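# Place the full drink can upright in the bowl

## Task

Put the full drink can inside the bowl standing upright. It must stay there on its own, without the robot supporting it, and the hand must have released it and backed away at the end.

## Robot and tools

ROBOT. One six-joint arm carries a five-finger right hand. There is one arm, so each row of numbers drives just that arm and hand. Joint ranges (rad): shoulder pan -3.142 to 3.142, shoulder lift -6.283 to 6.283, elbow 0.000 to 3.142, wrists 1-3 -6.283 to 6.283. The elbow cannot fully straighten.

SCENE FRAME. The origin is on the table top under the arm base; +z is up and +y is to the left when facing along +x. Results print the hand point position in metres and its orientation as a wxyz quaternion, plus velocities (m/s, rad/s). The base may be tilted, and the printed position can be off, more so at long reach. A 'pose unreachable' line means a clearance check (which treats any mount under the base as arm) altered or blocked the command. 'Hand target' is the pose the controller is currently steering toward.

HAND POINT AND ITS AXES. The reference point sits 0.05 m ahead of the palm, where the index pad meets the thumb tip in a pinch. Its +z runs along the straightened fingers (which extend 0.06 to 0.07 m past it), +y points out of the palm, +x runs across the palm toward the little finger. Sideways reach: 0.08 m on the little-finger side; on the thumb side 0.02 m if the thumb is turned in front of the palm, otherwise up to 0.09 m. A rigid wrist bracket on the little-finger side protrudes 0.03 m past the point along +y and 0.11 m across the palm; it can collide.

ROW FORMAT (14 numbers, each in [-1, 1]): dx, dy, dz, rx, ry, rz, little, ring, middle, index, thumb_bend, thumb_turn, force_limit, speed. The first six are an offset, not a pose: a displacement from the hand point's measured pose at the start of the action, expressed in the hand point's own axes; 1.0 equals 0.6 m or 180 degrees, and rx, ry, rz form one rotation vector. Finger values: -1 straight/open, +1 curled fully into the palm; thumb_bend -1 straight, +1 fully bent; thumb_turn -1 beside the palm, +1 in front of it facing the fingers. force_limit maps linearly from about 0 N (-1) to 10 N (+1) at the fingertip (15 N for both thumb motors) and only limits closing. speed maps from near zero (-1) to full (+1); at full, a finger's whole travel takes 0.6 s. A pinch is roughly index +0.22, thumb_bend +0.75, thumb_turn +0.57.

execute_actions(actions): a list of actions; each action is a table of up to 15 rows, one per 1/30 s step; if shorter, its last row repeats to fill 15 steps. Every row in an action is measured from that action's starting pose, not from the prior row; the first action of a call starts from the last pose reported. An empty list just returns state and images. Each step, the commanded pose is clipped to within 100 mm and 16 degrees of the measured pose (position wins over orientation if both cannot be met), and after the action the arm goes only as far as the last clipped pose, so large moves need follow-up actions. Motion lags commands by about 0.17 s.

move(target, speed, stop_force, blocking): target is one 14-number row whose offsets count from the pose in the latest result that shows one; the arm travels a straight path, turning the short way. speed is the path's top speed in m/s, 0.002 to 0.5 (default 0.25); rotation is capped at twice that in rad/s. Paths last 0.5 to 10 s and stop at 10 s even if short. The hand numbers are sent at the start. The path ignores obstacles and the hand can overshoot speed, especially near full reach. stop_force (9 to 40 N, not allowed in the first 0.2 s) ends the path when the wrist sensor feels that much extra resistance along the direction to target for two steps; the hand then backs to where it was two steps before. It is unreliable on moves that rotate, and should be left out when pulling away from something you press on. Only approach slowly with it; pressing can briefly exceed it. blocking=false returns after 0.5 s while the arm keeps going (not with stop_force); then only wait or stop are accepted until a result shows the end. The result adds a 'move:' line: done, off_target, moving, held, fault, or contact (stop_force triggered, takes precedence), plus limits (paced = pose clipped; held = steps blocked) and distance from target.

wait(seconds): 0 to 10; the arm keeps its last command. stop(): brakes a running move. zoom_image(camera, region): camera is cam_high, cam_low or cam_wrist (each 504x504); region [x0, y0, x1, y1] in pixels from the top-left, at most 504 by 504. show_instructions(): shows the reference images. finished_scene(scene): ends the given scene (this one is 1); irreversible, so the can must already be standing in the bowl and the hand clear.

GRASPING. With thumb_turn fully in front of the palm, the hand can enclose objects 0.035 to 0.08 m wide, resting across the palm with their centre toward the wrist from the hand point; turn the thumb before reaching the object. A motor moves only when its target changes (by 0.01 or more), continues after the action until it arrives or hits force_limit, then locks (holding at least 15 N). hand_measured, hand_stopped_by (moving, target, force, stalled, fault) and hand_load_n use the same six-motor order as the row. Loads are positive when pushing a finger open; loads near 0 mean the grip is lost. Close at speed -0.9 or below for a gentle grip. Grip harder by raising force_limit and sending a more-closed target; loosen by sending a more-open one. The hand ignores commands while the arm is stopped.

SENSORS. Wrist force/torque are in end-effector axes, pointing from a contact back into the arm; offsets up to about 4 N, noise up to 2.4 N sd, saturation near 50 N; 'no reading' is harmless. Joint torque readings are offset, noisy and not used for faults.

AVOID. A joint torque over its limit (138 N m for pan, lift, elbow; 25.7 N m for each wrist, held weight included) or any outside force of 150 N halts the arm for 10 s and drops the rest of the call. The arm is stiff, so aiming past a firm contact can fault. Motors warn at 70 °C and brake at 85 °C. Do not knock anything off the table; avoid dropping, slamming or shoving hard. Loose objects may occasionally be nudged by an outside push.

Each tool is called after "Request:" as name([rows], argument=value, ...), one row to a line, values as JSON.

Reference images:

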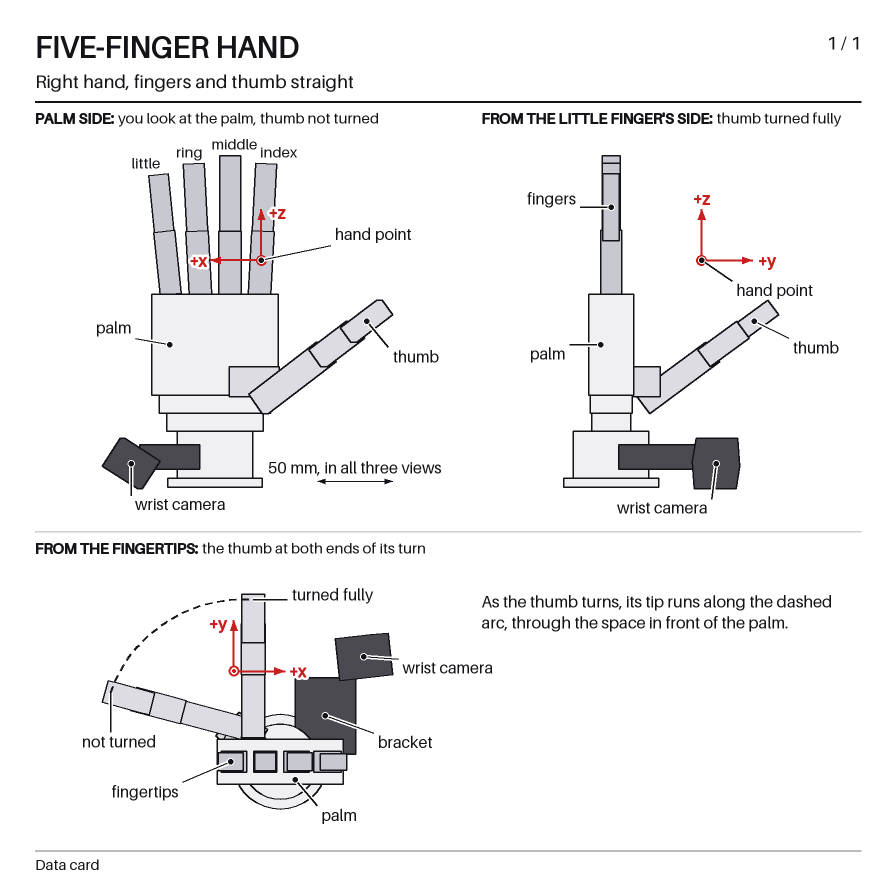

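## Session

Request:
execute_actions(actions=[])

Scene clock: 0.00 s.
end_effector_position=(+0.8671, -0.1710, +0.3599) hand_measured=(-1.000, -1.000, -1.000, -1.000, -1.000, -1.000) hand_load_n=(+0.0, +0.0, +0.0, +0.0, +0.0, +0.0) hand_stopped_by=(target, target, target, target, target, target) hand_force_limit=0.00 hand_speed=-0.80 end_effector_quat_wxyz=(-0.066, +0.648, +0.421, +0.631) end_effector_velocity=(-0.000, +0.001, -0.001) end_effector_angular_velocity=(+0.000, +0.002, +0.001)
Joint positions: [-0.025 -1.095  1.035  0.574  1.132 -0.049]
Joint velocities: [-0.     0.001 -0.     0.001  0.     0.   ]
Joint torques (N m, as the arm reports them, + toward a larger angle): no reading
Motor temperatures (°C, as the motors report them): [28 25 25 36 32 30]
Wrist force (N, on the end effector, along its own x y z axes, offset not removed): no reading
Wrist torque (N m, same axes, about the end effector's origin, offset not removed): no reading
Hand target: +0.867, -0.171, +0.360; -0.066, +0.648, +0.421, +0.631

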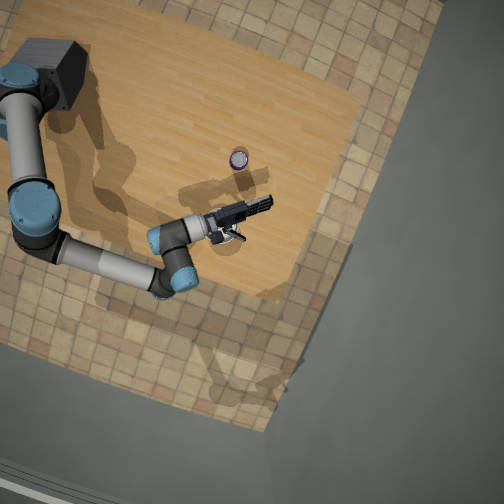

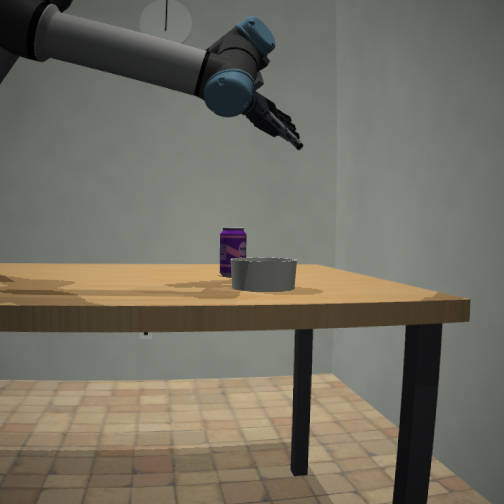

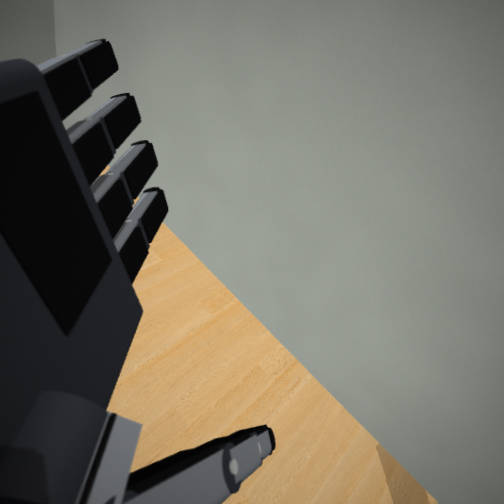

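Request:
move(target=[-0.010,-0.528,0.113,0.018,0.069,0.146,-1,-1,-1,-1,-1,1,0,0.5])

Scene clock: 19.63 s.
end_effector_position=(+0.7202, +0.0696, +0.2009) hand_measured=(-1.000, -1.000, -1.000, -1.000, -1.000, +1.000) hand_load_n=(+0.0, +0.0, +0.0, +0.0, +0.0, +0.0) hand_stopped_by=(target, target, target, target, target, target) hand_force_limit=0.00 hand_speed=0.50 end_effector_quat_wxyz=(-0.270, +0.653, +0.271, +0.653) end_effector_velocity=(-0.001, +0.002, -0.002) end_effector_angular_velocity=(+0.004, +0.001, -0.003)
Joint positions: [-0.073 -1.041  1.768 -0.172  0.87   0.369]
Joint velocities: [-0.001  0.003  0.005 -0.012 -0.002  0.006]
Joint torques (N m, as the arm reports them, + toward a larger angle): [ 20.64 -23.87   1.71  -0.69  -3.74   2.06]
Motor temperatures (°C, as the motors report them): [28 25 25 36 32 30]
Wrist force (N, on the end effector, along its own x y z axes, offset not removed): [0.9 -1.0 6.0]
Wrist torque (N m, same axes, about the end effector's origin, offset not removed): [-0.61 -0.31 -0.03]
Hand target: +0.720, +0.070, +0.201; -0.271, +0.653, +0.271, +0.653
Off the commanded pose: 0.001 m, 0 deg.
move: done

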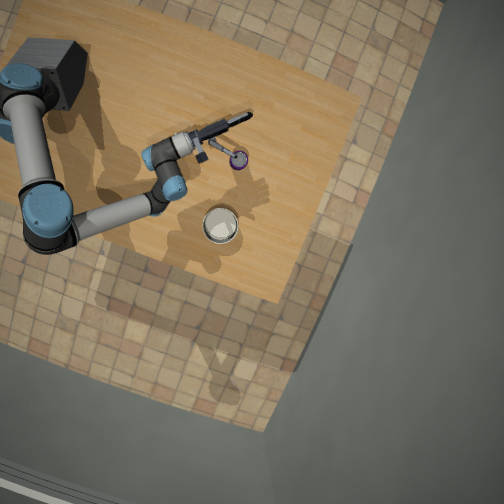

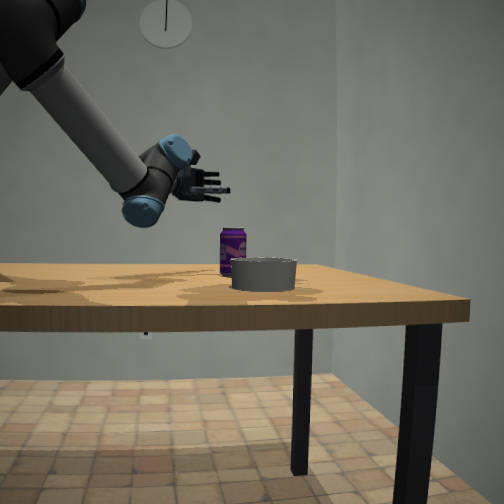

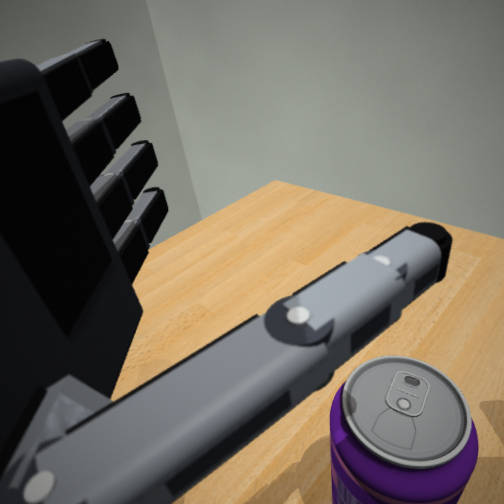

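Request:
zoom_image(camera="cam_high", region=[130,80,300,250])

Region (130, 80, 300, 250) of cam_high's 504x504 image, scaled by 2.965, with more detail than that image has.

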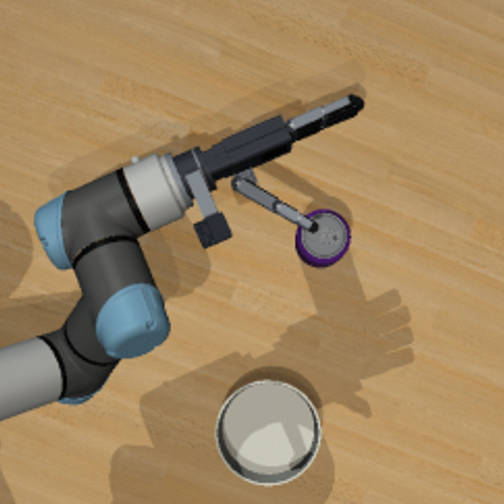

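Request:
move(target=[0,0.153,-0.05,0,0,0,-1,-1,-1,-1,-1,1,0,0.5])

Request:
zoom_image(camera="cam_high", region=[130,80,300,250])

Scene clock: 29.53 s.
end_effector_position=(+0.7638, -0.0161, +0.2009) hand_measured=(-1.000, -1.000, -1.000, -1.000, -1.000, +1.000) hand_load_n=(+0.0, +0.0, +0.0, +0.0, +0.0, +0.0) hand_stopped_by=(target, target, target, target, target, target) hand_force_limit=0.00 hand_speed=0.50 end_effector_quat_wxyz=(-0.270, +0.653, +0.271, +0.653) end_effector_velocity=(+0.002, -0.002, -0.001) end_effector_angular_velocity=(-0.000, +0.000, +0.004)
Joint positions: [-0.163 -1.067  1.589  0.077  0.795  0.303]
Joint velocities: [-0.003  0.004 -0.011  0.015 -0.003 -0.006]
Joint torques (N m, as the arm reports them, + toward a larger angle): [ 21.81 -26.89 -12.87   3.78  -4.25  -2.45]
Motor temperatures (°C, as the motors report them): [28 25 25 36 32 30]
Wrist force (N, on the end effector, along its own x y z axes, offset not removed): [-0.1 2.6 0.5]
Wrist torque (N m, same axes, about the end effector's origin, offset not removed): [0.55 0.24 -0.05]
Hand target: +0.764, -0.016, +0.201; -0.270, +0.653, +0.271, +0.653
Off the commanded pose: 0.000 m, 0 deg.
move: done

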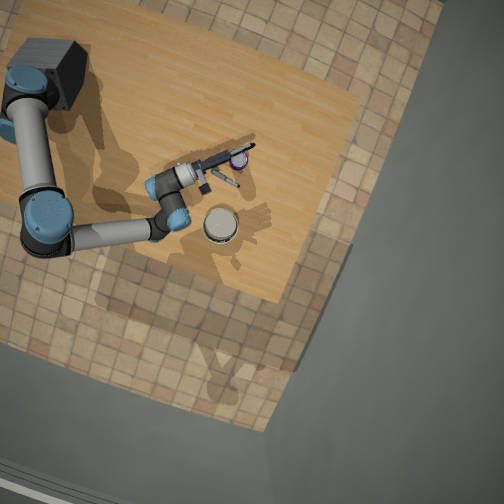

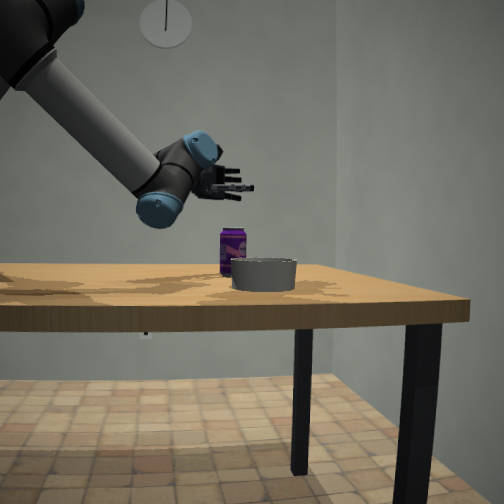

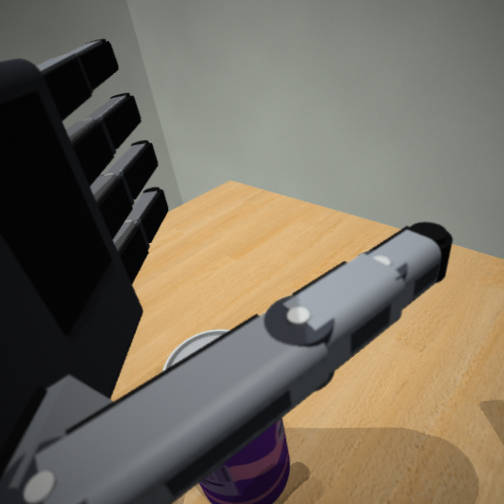

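Region (130, 80, 300, 250) of cam_high's 504x504 image, scaled by 2.965, with more detail than that image has.

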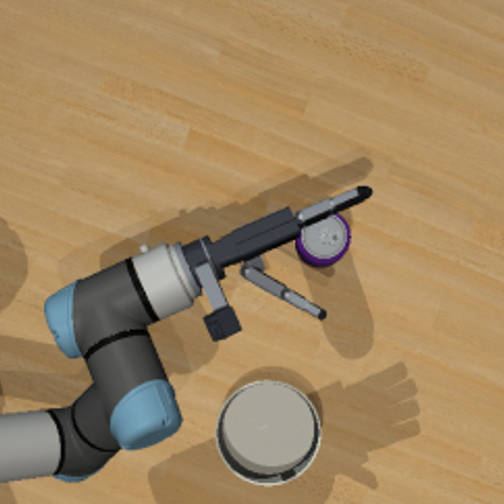

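Request:
move(target=[0,-0.037,0,0,0,0,-1,-1,-1,-1,-1,1,0,0.5])

Request:
move(target=[-0.18,0,0,0,0,0,-1,-1,-1,-1,-1,1,0,0.5], speed=0.08)

Scene clock: 32.97 s.
end_effector_position=(+0.7483, -0.0007, +0.2009) hand_measured=(-1.000, -1.000, -1.000, -1.000, -1.000, +1.000) hand_load_n=(+0.0, +0.0, +0.0, +0.0, +0.0, +0.0) hand_stopped_by=(target, target, target, target, target, target) hand_force_limit=0.00 hand_speed=0.50 end_effector_quat_wxyz=(-0.270, +0.653, +0.271, +0.653) end_effector_velocity=(-0.001, +0.001, +0.001) end_effector_angular_velocity=(-0.001, -0.002, -0.002)
Joint positions: [-0.153 -1.079  1.651  0.022  0.803  0.311]
Joint velocities: [ 0.002 -0.002  0.008 -0.009  0.001  0.002]
Joint torques (N m, as the arm reports them, + toward a larger angle): [ 38.78 -40.79  -0.05  -0.44   1.21   2.83]
Motor temperatures (°C, as the motors report them): [28 25 25 36 32 30]
Wrist force (N, on the end effector, along its own x y z axes, offset not removed): [-0.8 -1.5 5.1]
Wrist torque (N m, same axes, about the end effector's origin, offset not removed): [-0.47 0.13 0.00]
Hand target: +0.748, -0.000, +0.201; -0.270, +0.653, +0.271, +0.653
Off the commanded pose: 0.000 m, 0 deg.
move: done

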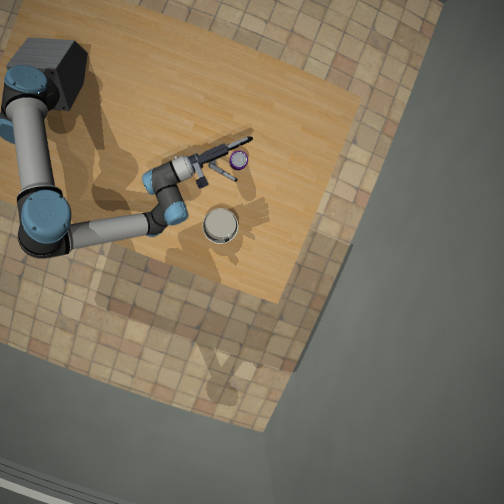

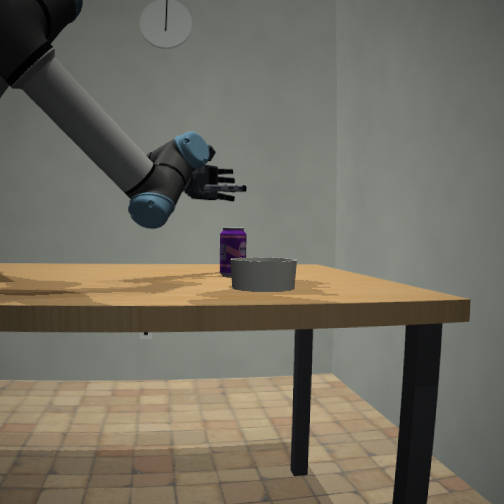

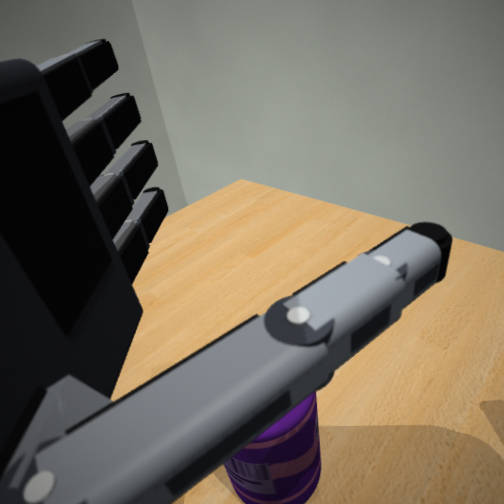

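Scene clock: 34.83 s.
end_effector_position=(+0.7484, -0.0007, +0.0933) hand_measured=(-1.000, -1.000, -1.000, -1.000, -1.000, +1.000) hand_load_n=(+0.0, +0.0, +0.0, +0.0, +0.0, +0.0) hand_stopped_by=(target, target, target, target, target, target) hand_force_limit=0.00 hand_speed=0.50 end_effector_quat_wxyz=(-0.270, +0.653, +0.271, +0.653) end_effector_velocity=(+0.000, -0.001, -0.002) end_effector_angular_velocity=(-0.001, -0.001, -0.000)
Joint positions: [-0.297 -0.914  1.593  0.007  0.687  0.184]
Joint velocities: [-0.003  0.003 -0.003  0.002 -0.002 -0.004]
Joint torques (N m, as the arm reports them, + toward a larger angle): [ 22.72 -26.95  -8.31   4.39  -3.93  -3.  ]
Motor temperatures (°C, as the motors report them): [28 25 25 36 32 30]
Wrist force (N, on the end effector, along its own x y z axes, offset not removed): [1.6 -0.7 -0.8]
Wrist torque (N m, same axes, about the end effector's origin, offset not removed): [-0.32 -0.24 -0.19]
Hand target: +0.748, -0.001, +0.093; -0.270, +0.653, +0.271, +0.653
Off the commanded pose: 0.000 m, 0 deg.
move: done

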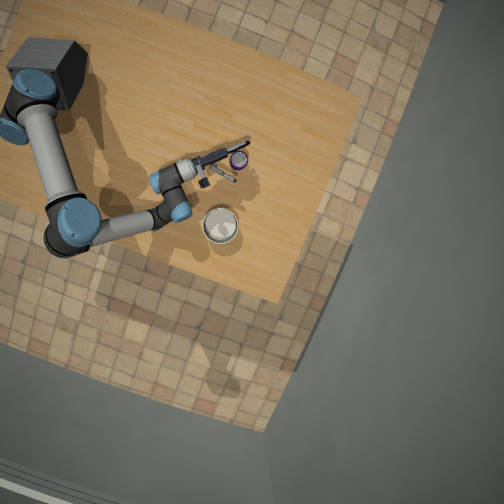

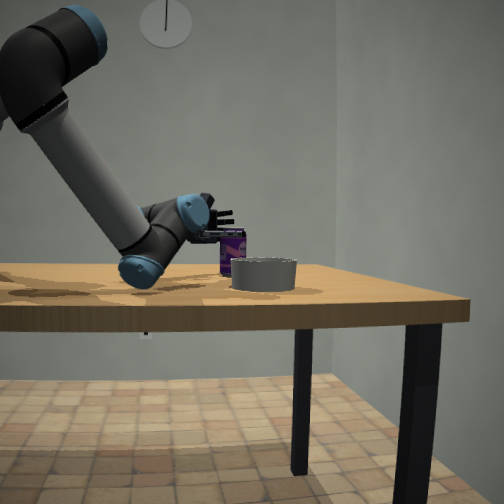

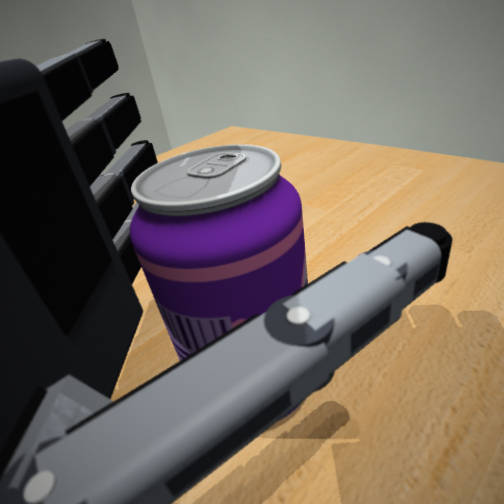

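Request:
move(target=[-0.045,0,0,0,0,0,-1,-1,-1,-1,-1,1,0,0.5], speed=0.04)

Scene clock: 47.97 s.
end_effector_position=(+0.7487, -0.0008, +0.0872) hand_measured=(-1.000, -1.000, -1.000, -1.000, -1.000, +1.000) hand_load_n=(+0.0, +0.0, +0.0, +0.0, +0.0, +0.0) hand_stopped_by=(target, target, target, target, target, target) hand_force_limit=0.00 hand_speed=0.50 end_effector_quat_wxyz=(-0.270, +0.653, +0.271, +0.654) end_effector_velocity=(+0.000, -0.000, +0.000) end_effector_angular_velocity=(-0.000, +0.000, -0.000)
Joint positions: [-0.305 -0.902  1.587  0.008  0.68   0.175]
Joint velocities: [-0.    -0.001 -0.     0.001  0.    -0.   ]
Joint torques (N m, as the arm reports them, + toward a larger angle): [ 30.03 -35.08  -3.54   1.95  -1.59  -0.21]
Motor temperatures (°C, as the motors report them): [28 25 25 36 32 30]
Wrist force (N, on the end effector, along its own x y z axes, offset not removed): [0.2 -3.6 1.3]
Wrist torque (N m, same axes, about the end effector's origin, offset not removed): [-0.86 -0.12 0.11]
Hand target: +0.749, -0.001, +0.087; -0.270, +0.653, +0.271, +0.654
Off the commanded pose: 0.021 m, 0 deg.
FORCE FAULT: contact force on the arm reached its limit, and the arm stopped for 10 seconds. The contact can be on any part of the arm, not only on its tool. That time counts as 20 of the actions that you can send in this scene. The arm's remaining commands of this call were not run. The arm holds still and accepts commands again. Move the arm away from the contact; if what it grips holds it there, let go first. Pushing or pulling that hard again can fault the arm again.
move: fault

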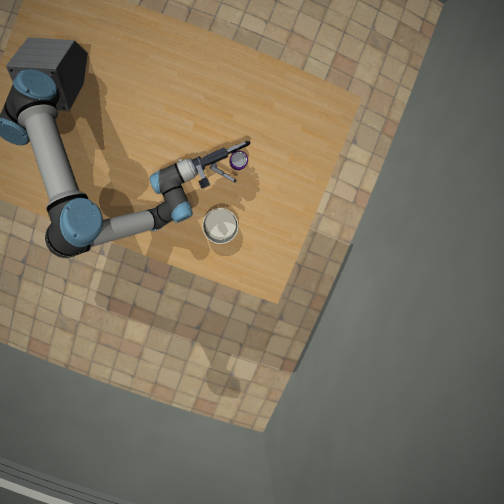

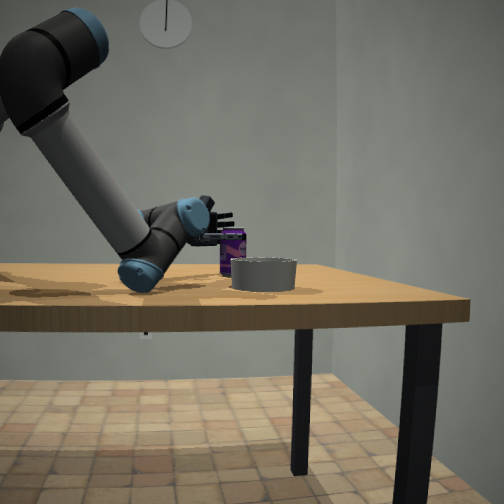

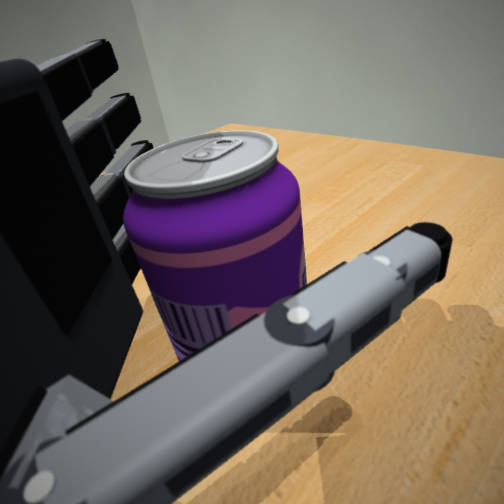

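Request:
move(target=[0.015,0,0,0,-0.14,0,-1,-1,-1,-1,-1,1,0,0.5], speed=0.1)

Scene clock: 54.00 s.
end_effector_position=(+0.7486, -0.0009, +0.0961) hand_measured=(-1.000, -1.000, -1.000, -1.000, -1.000, +1.000) hand_load_n=(+0.0, +0.0, +0.0, +0.0, +0.0, +0.0) hand_stopped_by=(target, target, target, target, target, target) hand_force_limit=0.00 hand_speed=0.50 end_effector_quat_wxyz=(-0.204, +0.779, +0.324, +0.496) end_effector_velocity=(+0.000, +0.000, -0.000) end_effector_angular_velocity=(-0.009, +0.011, +0.000)
Joint positions: [-0.104 -0.971  1.541  0.149  1.261  0.269]
Joint velocities: [ 0.007  0.002 -0.006  0.008  0.019  0.004]
Joint torques (N m, as the arm reports them, + toward a larger angle): [ 37.92 -27.52 -11.46   3.72   1.11   2.72]
Motor temperatures (°C, as the motors report them): [28 25 25 36 32 30]
Wrist force (N, on the end effector, along its own x y z axes, offset not removed): [1.3 -2.0 2.5]
Wrist torque (N m, same axes, about the end effector's origin, offset not removed): [-0.46 -0.07 0.21]
Hand target: +0.749, -0.001, +0.096; -0.204, +0.780, +0.324, +0.495
Off the commanded pose: 0.000 m, 0 deg.
move: done

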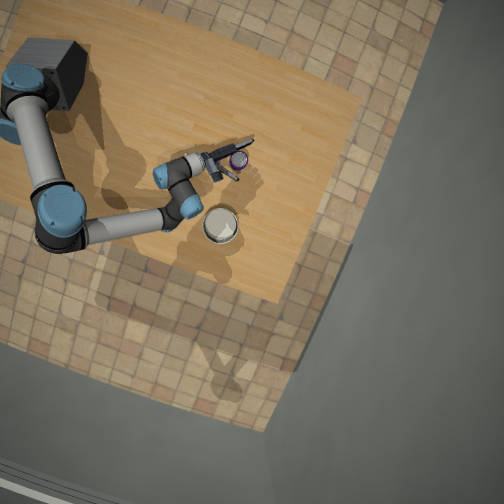

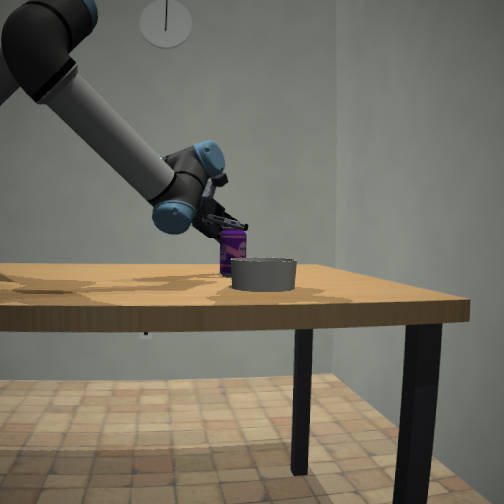

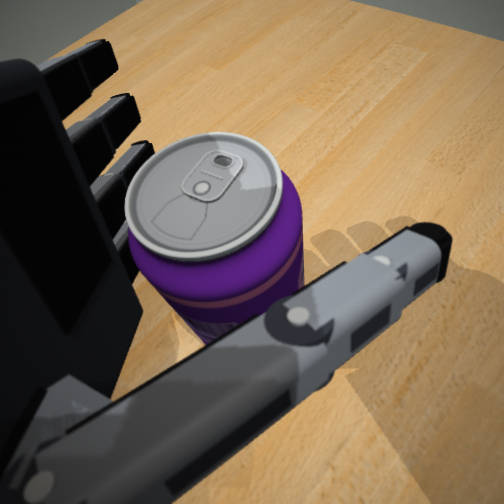

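Request:
move(target=[-0.053,0,0.025,0,0,0,-1,-1,-1,-1,-1,1,0,0.5], speed=0.04)

Scene clock: 57.53 s.
end_effector_position=(+0.7487, -0.0009, +0.0613) hand_measured=(-1.000, -1.000, -1.000, -1.000, -1.000, +1.000) hand_load_n=(+0.0, +0.0, +0.0, +0.0, +0.0, +0.0) hand_stopped_by=(target, target, target, target, target, target) hand_force_limit=0.00 hand_speed=0.50 end_effector_quat_wxyz=(-0.204, +0.779, +0.324, +0.496) end_effector_velocity=(+0.000, +0.000, -0.003) end_effector_angular_velocity=(+0.000, -0.001, -0.000)
Joint positions: [-0.152 -0.928  1.534  0.124  1.226  0.235]
Joint velocities: [-0.003  0.005 -0.001 -0.003 -0.003 -0.003]
Joint torques (N m, as the arm reports them, + toward a larger angle): [ 24.87 -29.31 -15.3   -0.67  -3.72  -3.33]
Motor temperatures (°C, as the motors report them): [28 25 25 36 32 30]
Wrist force (N, on the end effector, along its own x y z axes, offset not removed): [1.8 -1.0 0.7]
Wrist torque (N m, same axes, about the end effector's origin, offset not removed): [-0.01 -0.20 -0.19]
Hand target: +0.749, -0.001, +0.061; -0.205, +0.779, +0.324, +0.496
Off the commanded pose: 0.000 m, 0 deg.
move: done

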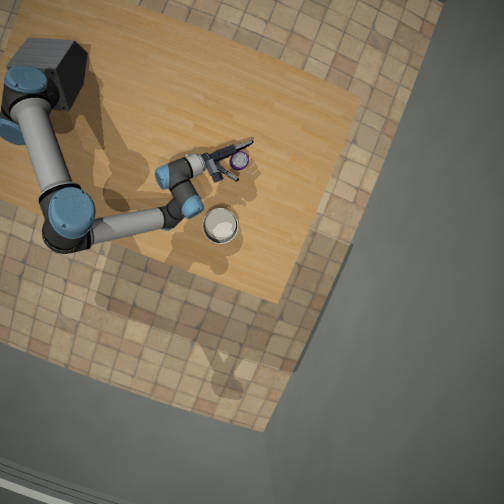

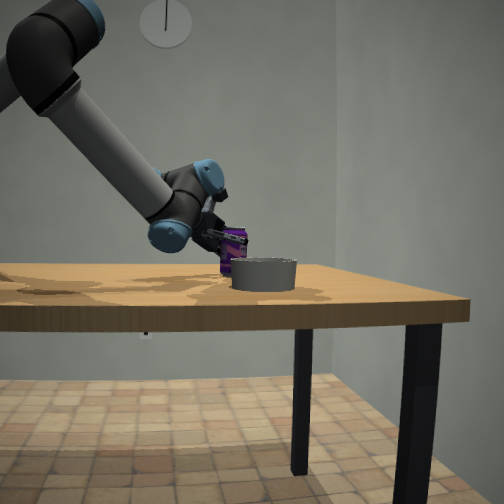

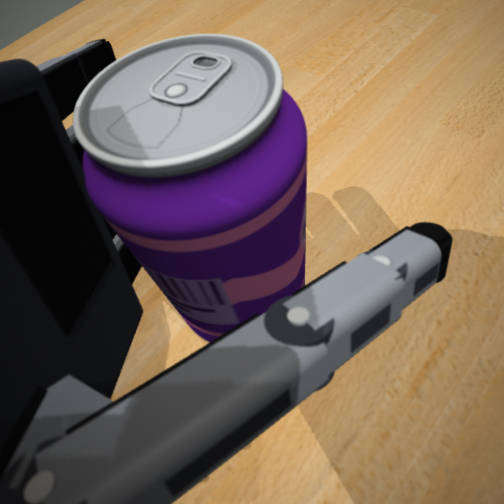

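Close the hand.

Request:
execute_actions([
  [[0,0,0,0,0,0,1,1,1,1,1,1,0.6,-0.3]],
  [[0,0,0,0,0,0,1,1,1,1,1,1,0.6,-0.3]],
  [[0,0,0,0,0,0,1,1,1,1,1,1,0.6,-0.3]],
])

Scene clock: 60.43 s.
end_effector_position=(+0.7488, -0.0009, +0.0613) hand_measured=(+0.160, -0.074, -0.170, -0.268, -0.486, +1.000) hand_load_n=(+8.5, +5.0, +6.0, +1.0, +17.5, +11.0) hand_stopped_by=(force, force, force, force, force, target) hand_force_limit=0.60 hand_speed=-0.30 end_effector_quat_wxyz=(-0.204, +0.779, +0.324, +0.496) end_effector_velocity=(+0.000, -0.000, +0.000) end_effector_angular_velocity=(-0.000, -0.000, -0.001)
Joint positions: [-0.152 -0.928  1.534  0.124  1.226  0.235]
Joint velocities: [ 0. -0. -0. -0.  0.  0.]
Joint torques (N m, as the arm reports them, + toward a larger angle): [ 36.82 -39.86  -2.73   2.67  -0.78   0.94]
Motor temperatures (°C, as the motors report them): [28 25 25 36 32 30]
Wrist force (N, on the end effector, along its own x y z axes, offset not removed): [0.6 0.7 4.5]
Wrist torque (N m, same axes, about the end effector's origin, offset not removed): [-0.26 -0.36 0.04]
Hand target: +0.749, -0.001, +0.061; -0.204, +0.779, +0.324, +0.496
Off the commanded pose: 0.000 m, 0 deg.

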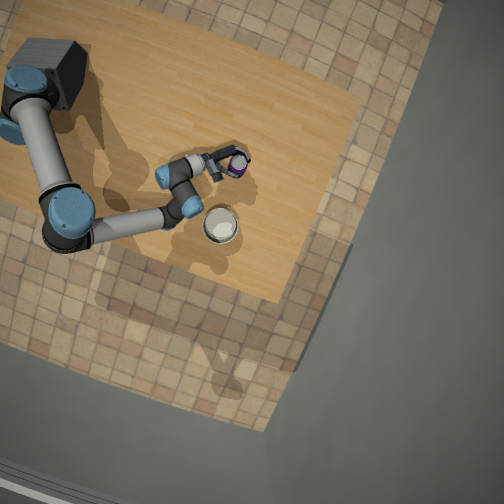

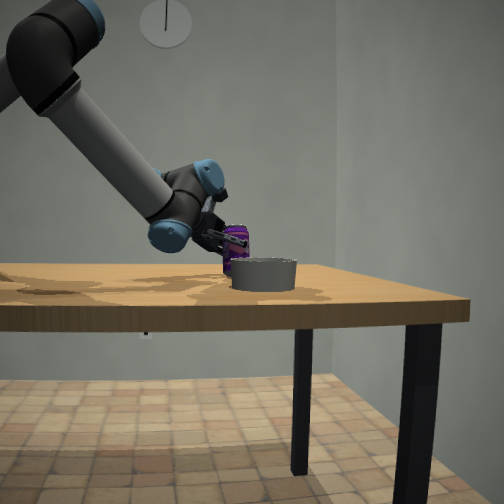

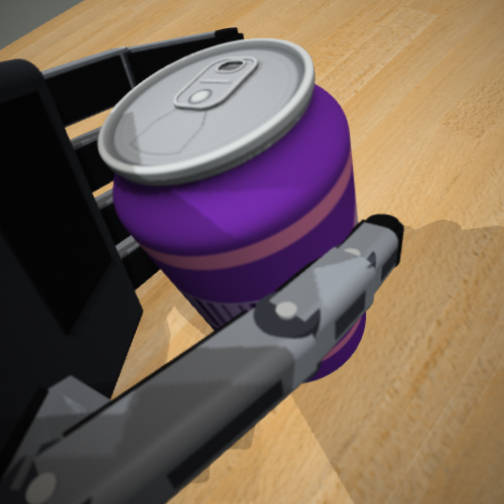

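Request:
move(target=[0.151,0,-0.071,0,0,0,1,1,1,1,1,1,0.6,-0.3], speed=0.1)

Request:
move(target=[-0.101,0.347,-0.215,0,0,0,1,1,1,1,1,1,0.6,-0.3], speed=0.15)

Scene clock: 66.90 s.
end_effector_position=(+0.7484, -0.0010, +0.1610) hand_measured=(+0.160, -0.074, -0.170, -0.268, -0.486, +1.000) hand_load_n=(+8.0, +5.0, +6.5, +1.5, +17.5, +12.0) hand_stopped_by=(force, force, force, force, force, target) hand_force_limit=0.60 hand_speed=-0.30 end_effector_quat_wxyz=(-0.204, +0.779, +0.324, +0.496) end_effector_velocity=(+0.000, -0.000, +0.003) end_effector_angular_velocity=(-0.000, -0.001, -0.001)
Joint positions: [-0.012 -1.039  1.533  0.209  1.332  0.331]
Joint velocities: [ 0.005 -0.003 -0.001  0.002  0.004  0.003]
Joint torques (N m, as the arm reports them, + toward a larger angle): [ 42.35 -41.45 -16.07   3.03   0.25   2.21]
Motor temperatures (°C, as the motors report them): [28 25 25 36 32 30]
Wrist force (N, on the end effector, along its own x y z axes, offset not removed): [-1.0 0.2 2.0]
Wrist torque (N m, same axes, about the end effector's origin, offset not removed): [0.13 -0.48 0.19]
Hand target: +0.748, -0.001, +0.161; -0.204, +0.779, +0.324, +0.496
Off the commanded pose: 0.000 m, 0 deg.
move: done

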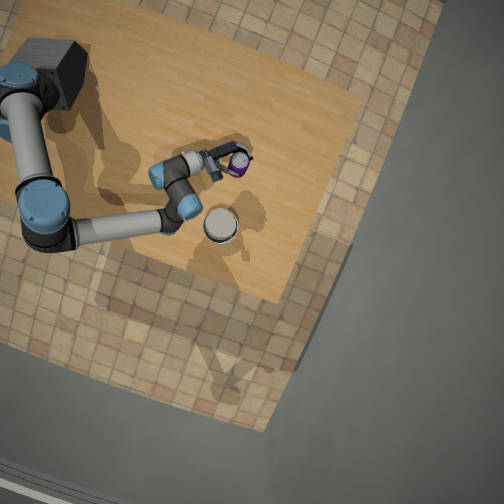

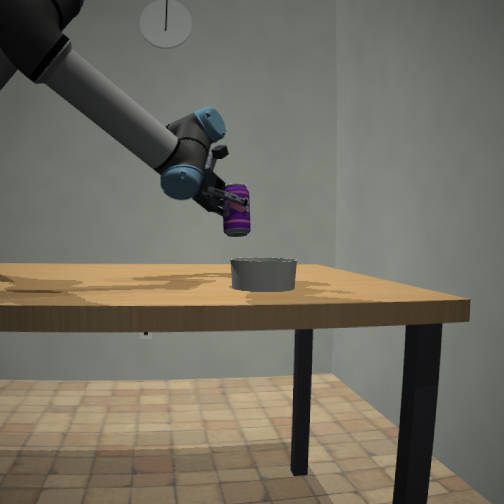

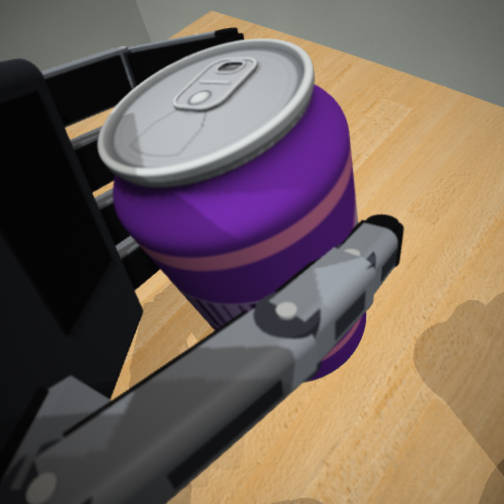

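Scene clock: 69.20 s.
end_effector_position=(+0.7949, -0.2486, +0.1611) hand_measured=(+0.160, -0.074, -0.170, -0.268, -0.486, +1.000) hand_load_n=(+8.0, +5.0, +6.5, +1.5, +17.5, +12.0) hand_stopped_by=(force, force, force, force, force, target) hand_force_limit=0.60 hand_speed=-0.30 end_effector_quat_wxyz=(-0.204, +0.779, +0.323, +0.496) end_effector_velocity=(+0.001, -0.003, -0.001) end_effector_angular_velocity=(+0.001, +0.002, +0.002)
Joint positions: [-0.297 -1.084  1.092  0.764  1.119  0.128]
Joint velocities: [-0.003  0.004 -0.01   0.01  -0.002 -0.003]
Joint torques (N m, as the arm reports them, + toward a larger angle): [ 25.34 -36.98 -19.71   3.47  -4.99  -2.88]
Motor temperatures (°C, as the motors report them): [28 25 25 36 32 30]
Wrist force (N, on the end effector, along its own x y z axes, offset not removed): [-1.7 -1.0 6.7]
Wrist torque (N m, same axes, about the end effector's origin, offset not removed): [-0.37 -0.23 0.07]
Hand target: +0.795, -0.249, +0.161; -0.205, +0.779, +0.324, +0.496
Off the commanded pose: 0.000 m, 0 deg.
move: done

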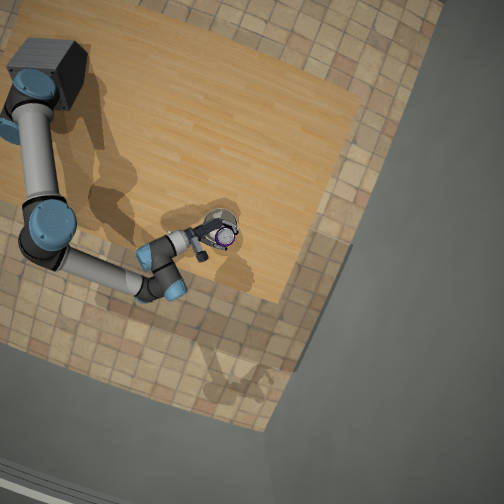

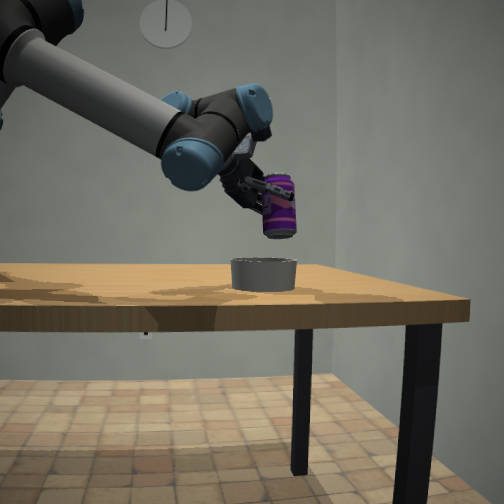

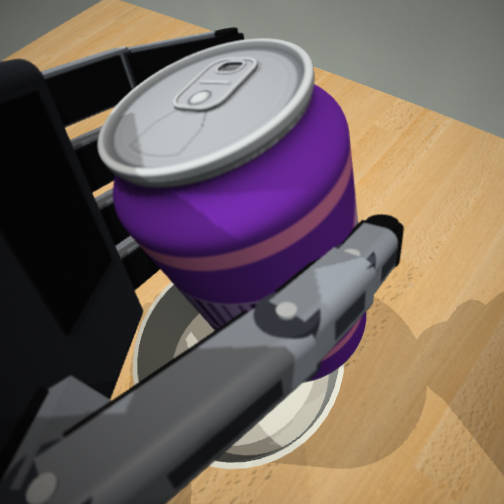

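Request:
zoom_image(camera="cam_high", region=[130,150,300,320])

Region (130, 150, 300, 320) of cam_high's 504x504 image, scaled by 2.965, with more detail than that image has.

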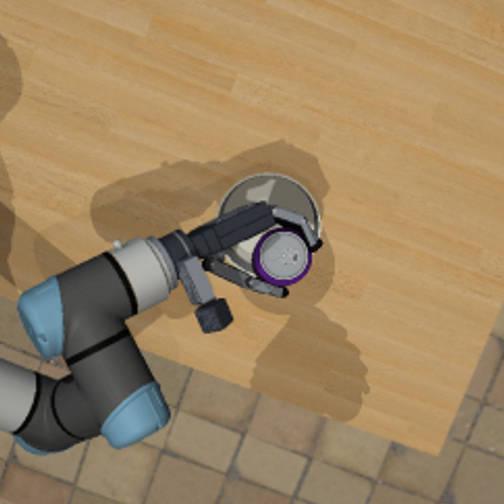

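Request:
move(target=[-0.004,-0.07,-0.009,0,0,0,1,1,1,1,1,1,0.6,-0.3], speed=0.1)

Request:
zoom_image(camera="cam_high", region=[130,150,300,320])

Scene clock: 79.97 s.
end_effector_position=(+0.7612, -0.2232, +0.1612) hand_measured=(+0.160, -0.074, -0.170, -0.268, -0.486, +1.000) hand_load_n=(+8.0, +5.0, +6.5, +1.5, +17.5, +12.0) hand_stopped_by=(force, force, force, force, force, target) hand_force_limit=0.60 hand_speed=-0.30 end_effector_quat_wxyz=(-0.205, +0.779, +0.324, +0.496) end_effector_velocity=(-0.002, +0.001, +0.000) end_effector_angular_velocity=(-0.000, -0.002, -0.002)
Joint positions: [-0.296 -1.165  1.276  0.661  1.12   0.129]
Joint velocities: [-0.    -0.006  0.013 -0.01  -0.001  0.001]
Joint torques (N m, as the arm reports them, + toward a larger angle): [ 31.23 -50.62  -7.99  -0.45  -4.85   2.05]
Motor temperatures (°C, as the motors report them): [28 25 25 36 32 30]
Wrist force (N, on the end effector, along its own x y z axes, offset not removed): [-5.2 0.8 6.2]
Wrist torque (N m, same axes, about the end effector's origin, offset not removed): [-0.30 0.21 -0.03]
Hand target: +0.761, -0.223, +0.161; -0.204, +0.779, +0.323, +0.496
Off the commanded pose: 0.000 m, 0 deg.
move: done

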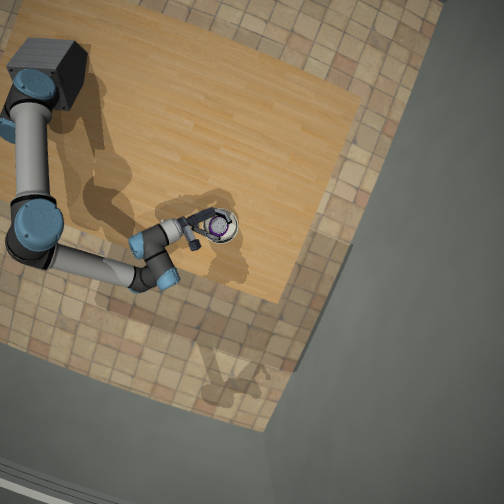

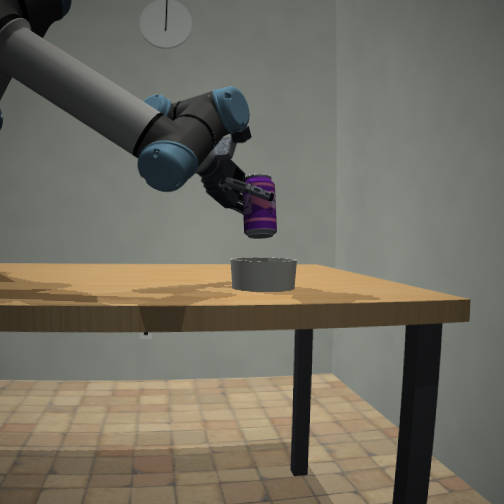

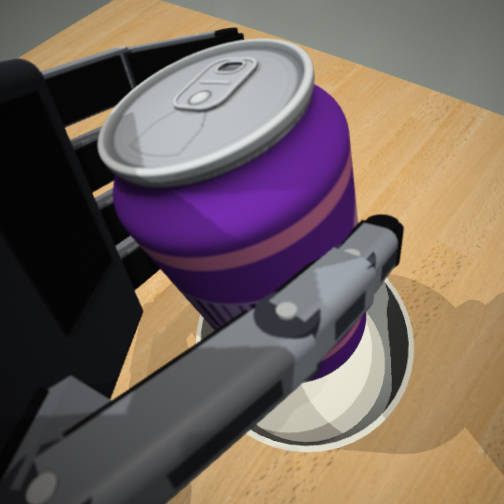

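Region (130, 150, 300, 320) of cam_high's 504x504 image, scaled by 2.965, with more detail than that image has.

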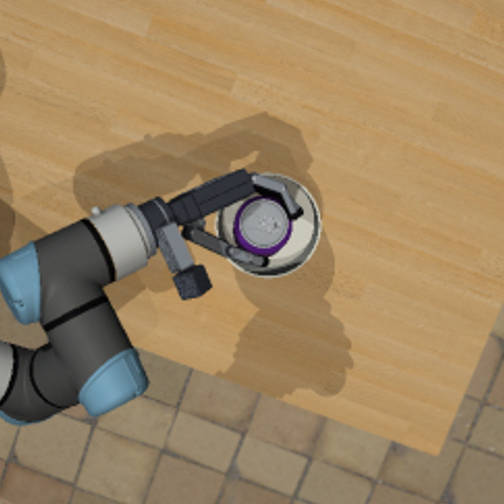

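Request:
move(target=[-0.075,0,0.035,0,0,0,1,1,1,1,1,1,0.6,-0.3], speed=0.03, stop_force=10)

Scene clock: 84.80 s.
end_effector_position=(+0.7613, -0.2233, +0.1119) hand_measured=(+0.160, -0.074, -0.170, -0.268, -0.486, +1.000) hand_load_n=(+8.0, +5.0, +6.5, +1.5, +17.5, +12.0) hand_stopped_by=(force, force, force, force, force, target) hand_force_limit=0.60 hand_speed=-0.30 end_effector_quat_wxyz=(-0.205, +0.779, +0.324, +0.496) end_effector_velocity=(-0.000, -0.000, -0.002) end_effector_angular_velocity=(+0.001, +0.001, +0.001)
Joint positions: [-0.356 -1.111  1.28   0.624  1.077  0.081]
Joint velocities: [-0.003  0.002 -0.001  0.001 -0.002 -0.003]
Joint torques (N m, as the arm reports them, + toward a larger angle): [ 20.52 -35.45 -18.02   0.19  -4.93  -3.06]
Motor temperatures (°C, as the motors report them): [28 25 25 36 32 30]
Wrist force (N, on the end effector, along its own x y z axes, offset not removed): [-0.8 -1.3 2.6]
Wrist torque (N m, same axes, about the end effector's origin, offset not removed): [-0.17 -0.39 -0.01]
Hand target: +0.761, -0.223, +0.112; -0.205, +0.779, +0.324, +0.496
Off the commanded pose: 0.000 m, 0 deg.
move: done

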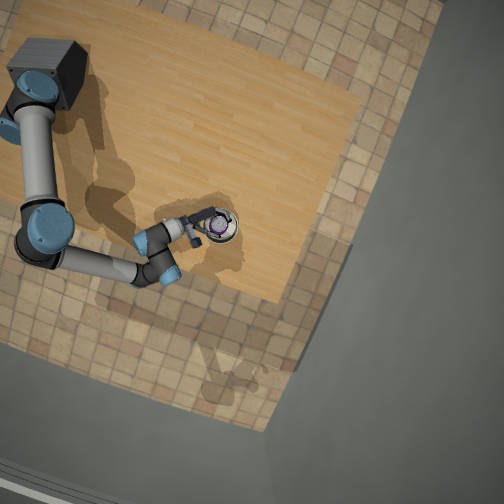

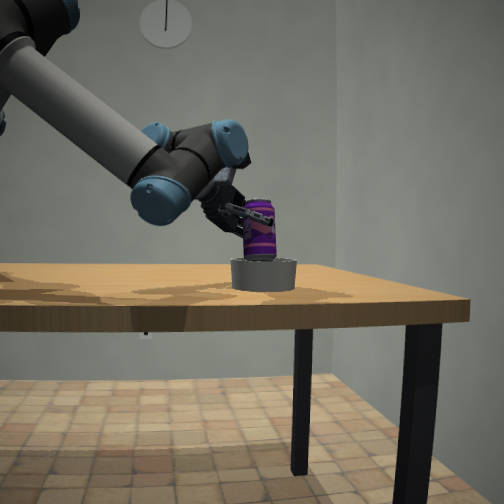

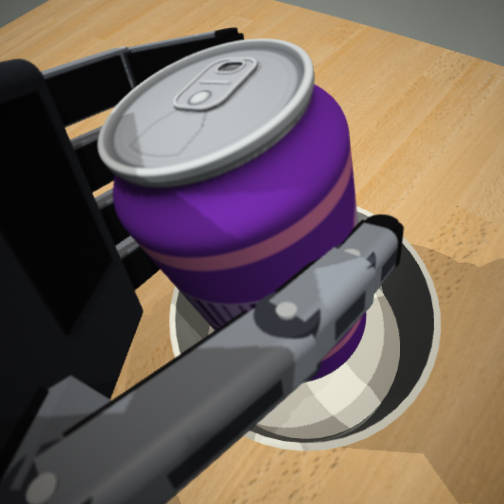

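Request:
move(target=[-0.045,0,0.021,0,0,0,1,1,1,1,1,1,0.6,-0.3], speed=0.03, stop_force=10)

Scene clock: 95.37 s.
end_effector_position=(+0.7613, -0.2233, +0.0824) hand_measured=(+0.160, -0.074, -0.170, -0.268, -0.486, +1.000) hand_load_n=(+8.0, +5.0, +6.5, +1.5, +17.5, +12.0) hand_stopped_by=(force, force, force, force, force, target) hand_force_limit=0.60 hand_speed=-0.30 end_effector_quat_wxyz=(-0.205, +0.779, +0.324, +0.496) end_effector_velocity=(-0.000, +0.000, -0.003) end_effector_angular_velocity=(+0.001, +0.001, +0.001)
Joint positions: [-0.39  -1.074  1.274  0.607  1.054  0.053]
Joint velocities: [-0.003  0.005 -0.001 -0.001 -0.002 -0.003]
Joint torques (N m, as the arm reports them, + toward a larger angle): [ 22.58 -34.28 -17.77   0.24  -4.83  -3.43]
Motor temperatures (°C, as the motors report them): [28 25 25 36 32 30]
Wrist force (N, on the end effector, along its own x y z axes, offset not removed): [-2.5 -1.7 3.2]
Wrist torque (N m, same axes, about the end effector's origin, offset not removed): [-0.49 -0.01 0.05]
Hand target: +0.761, -0.223, +0.082; -0.205, +0.779, +0.324, +0.496
Off the commanded pose: 0.000 m, 0 deg.
move: done

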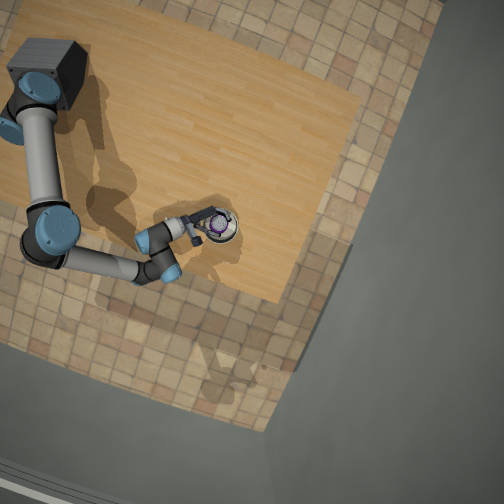

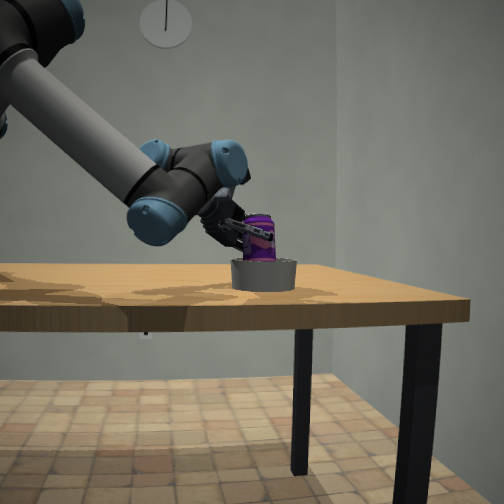

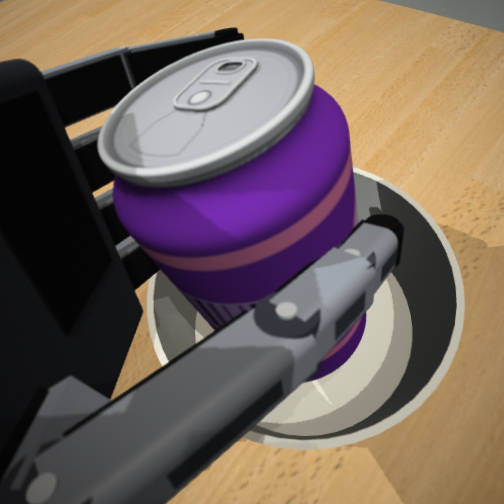

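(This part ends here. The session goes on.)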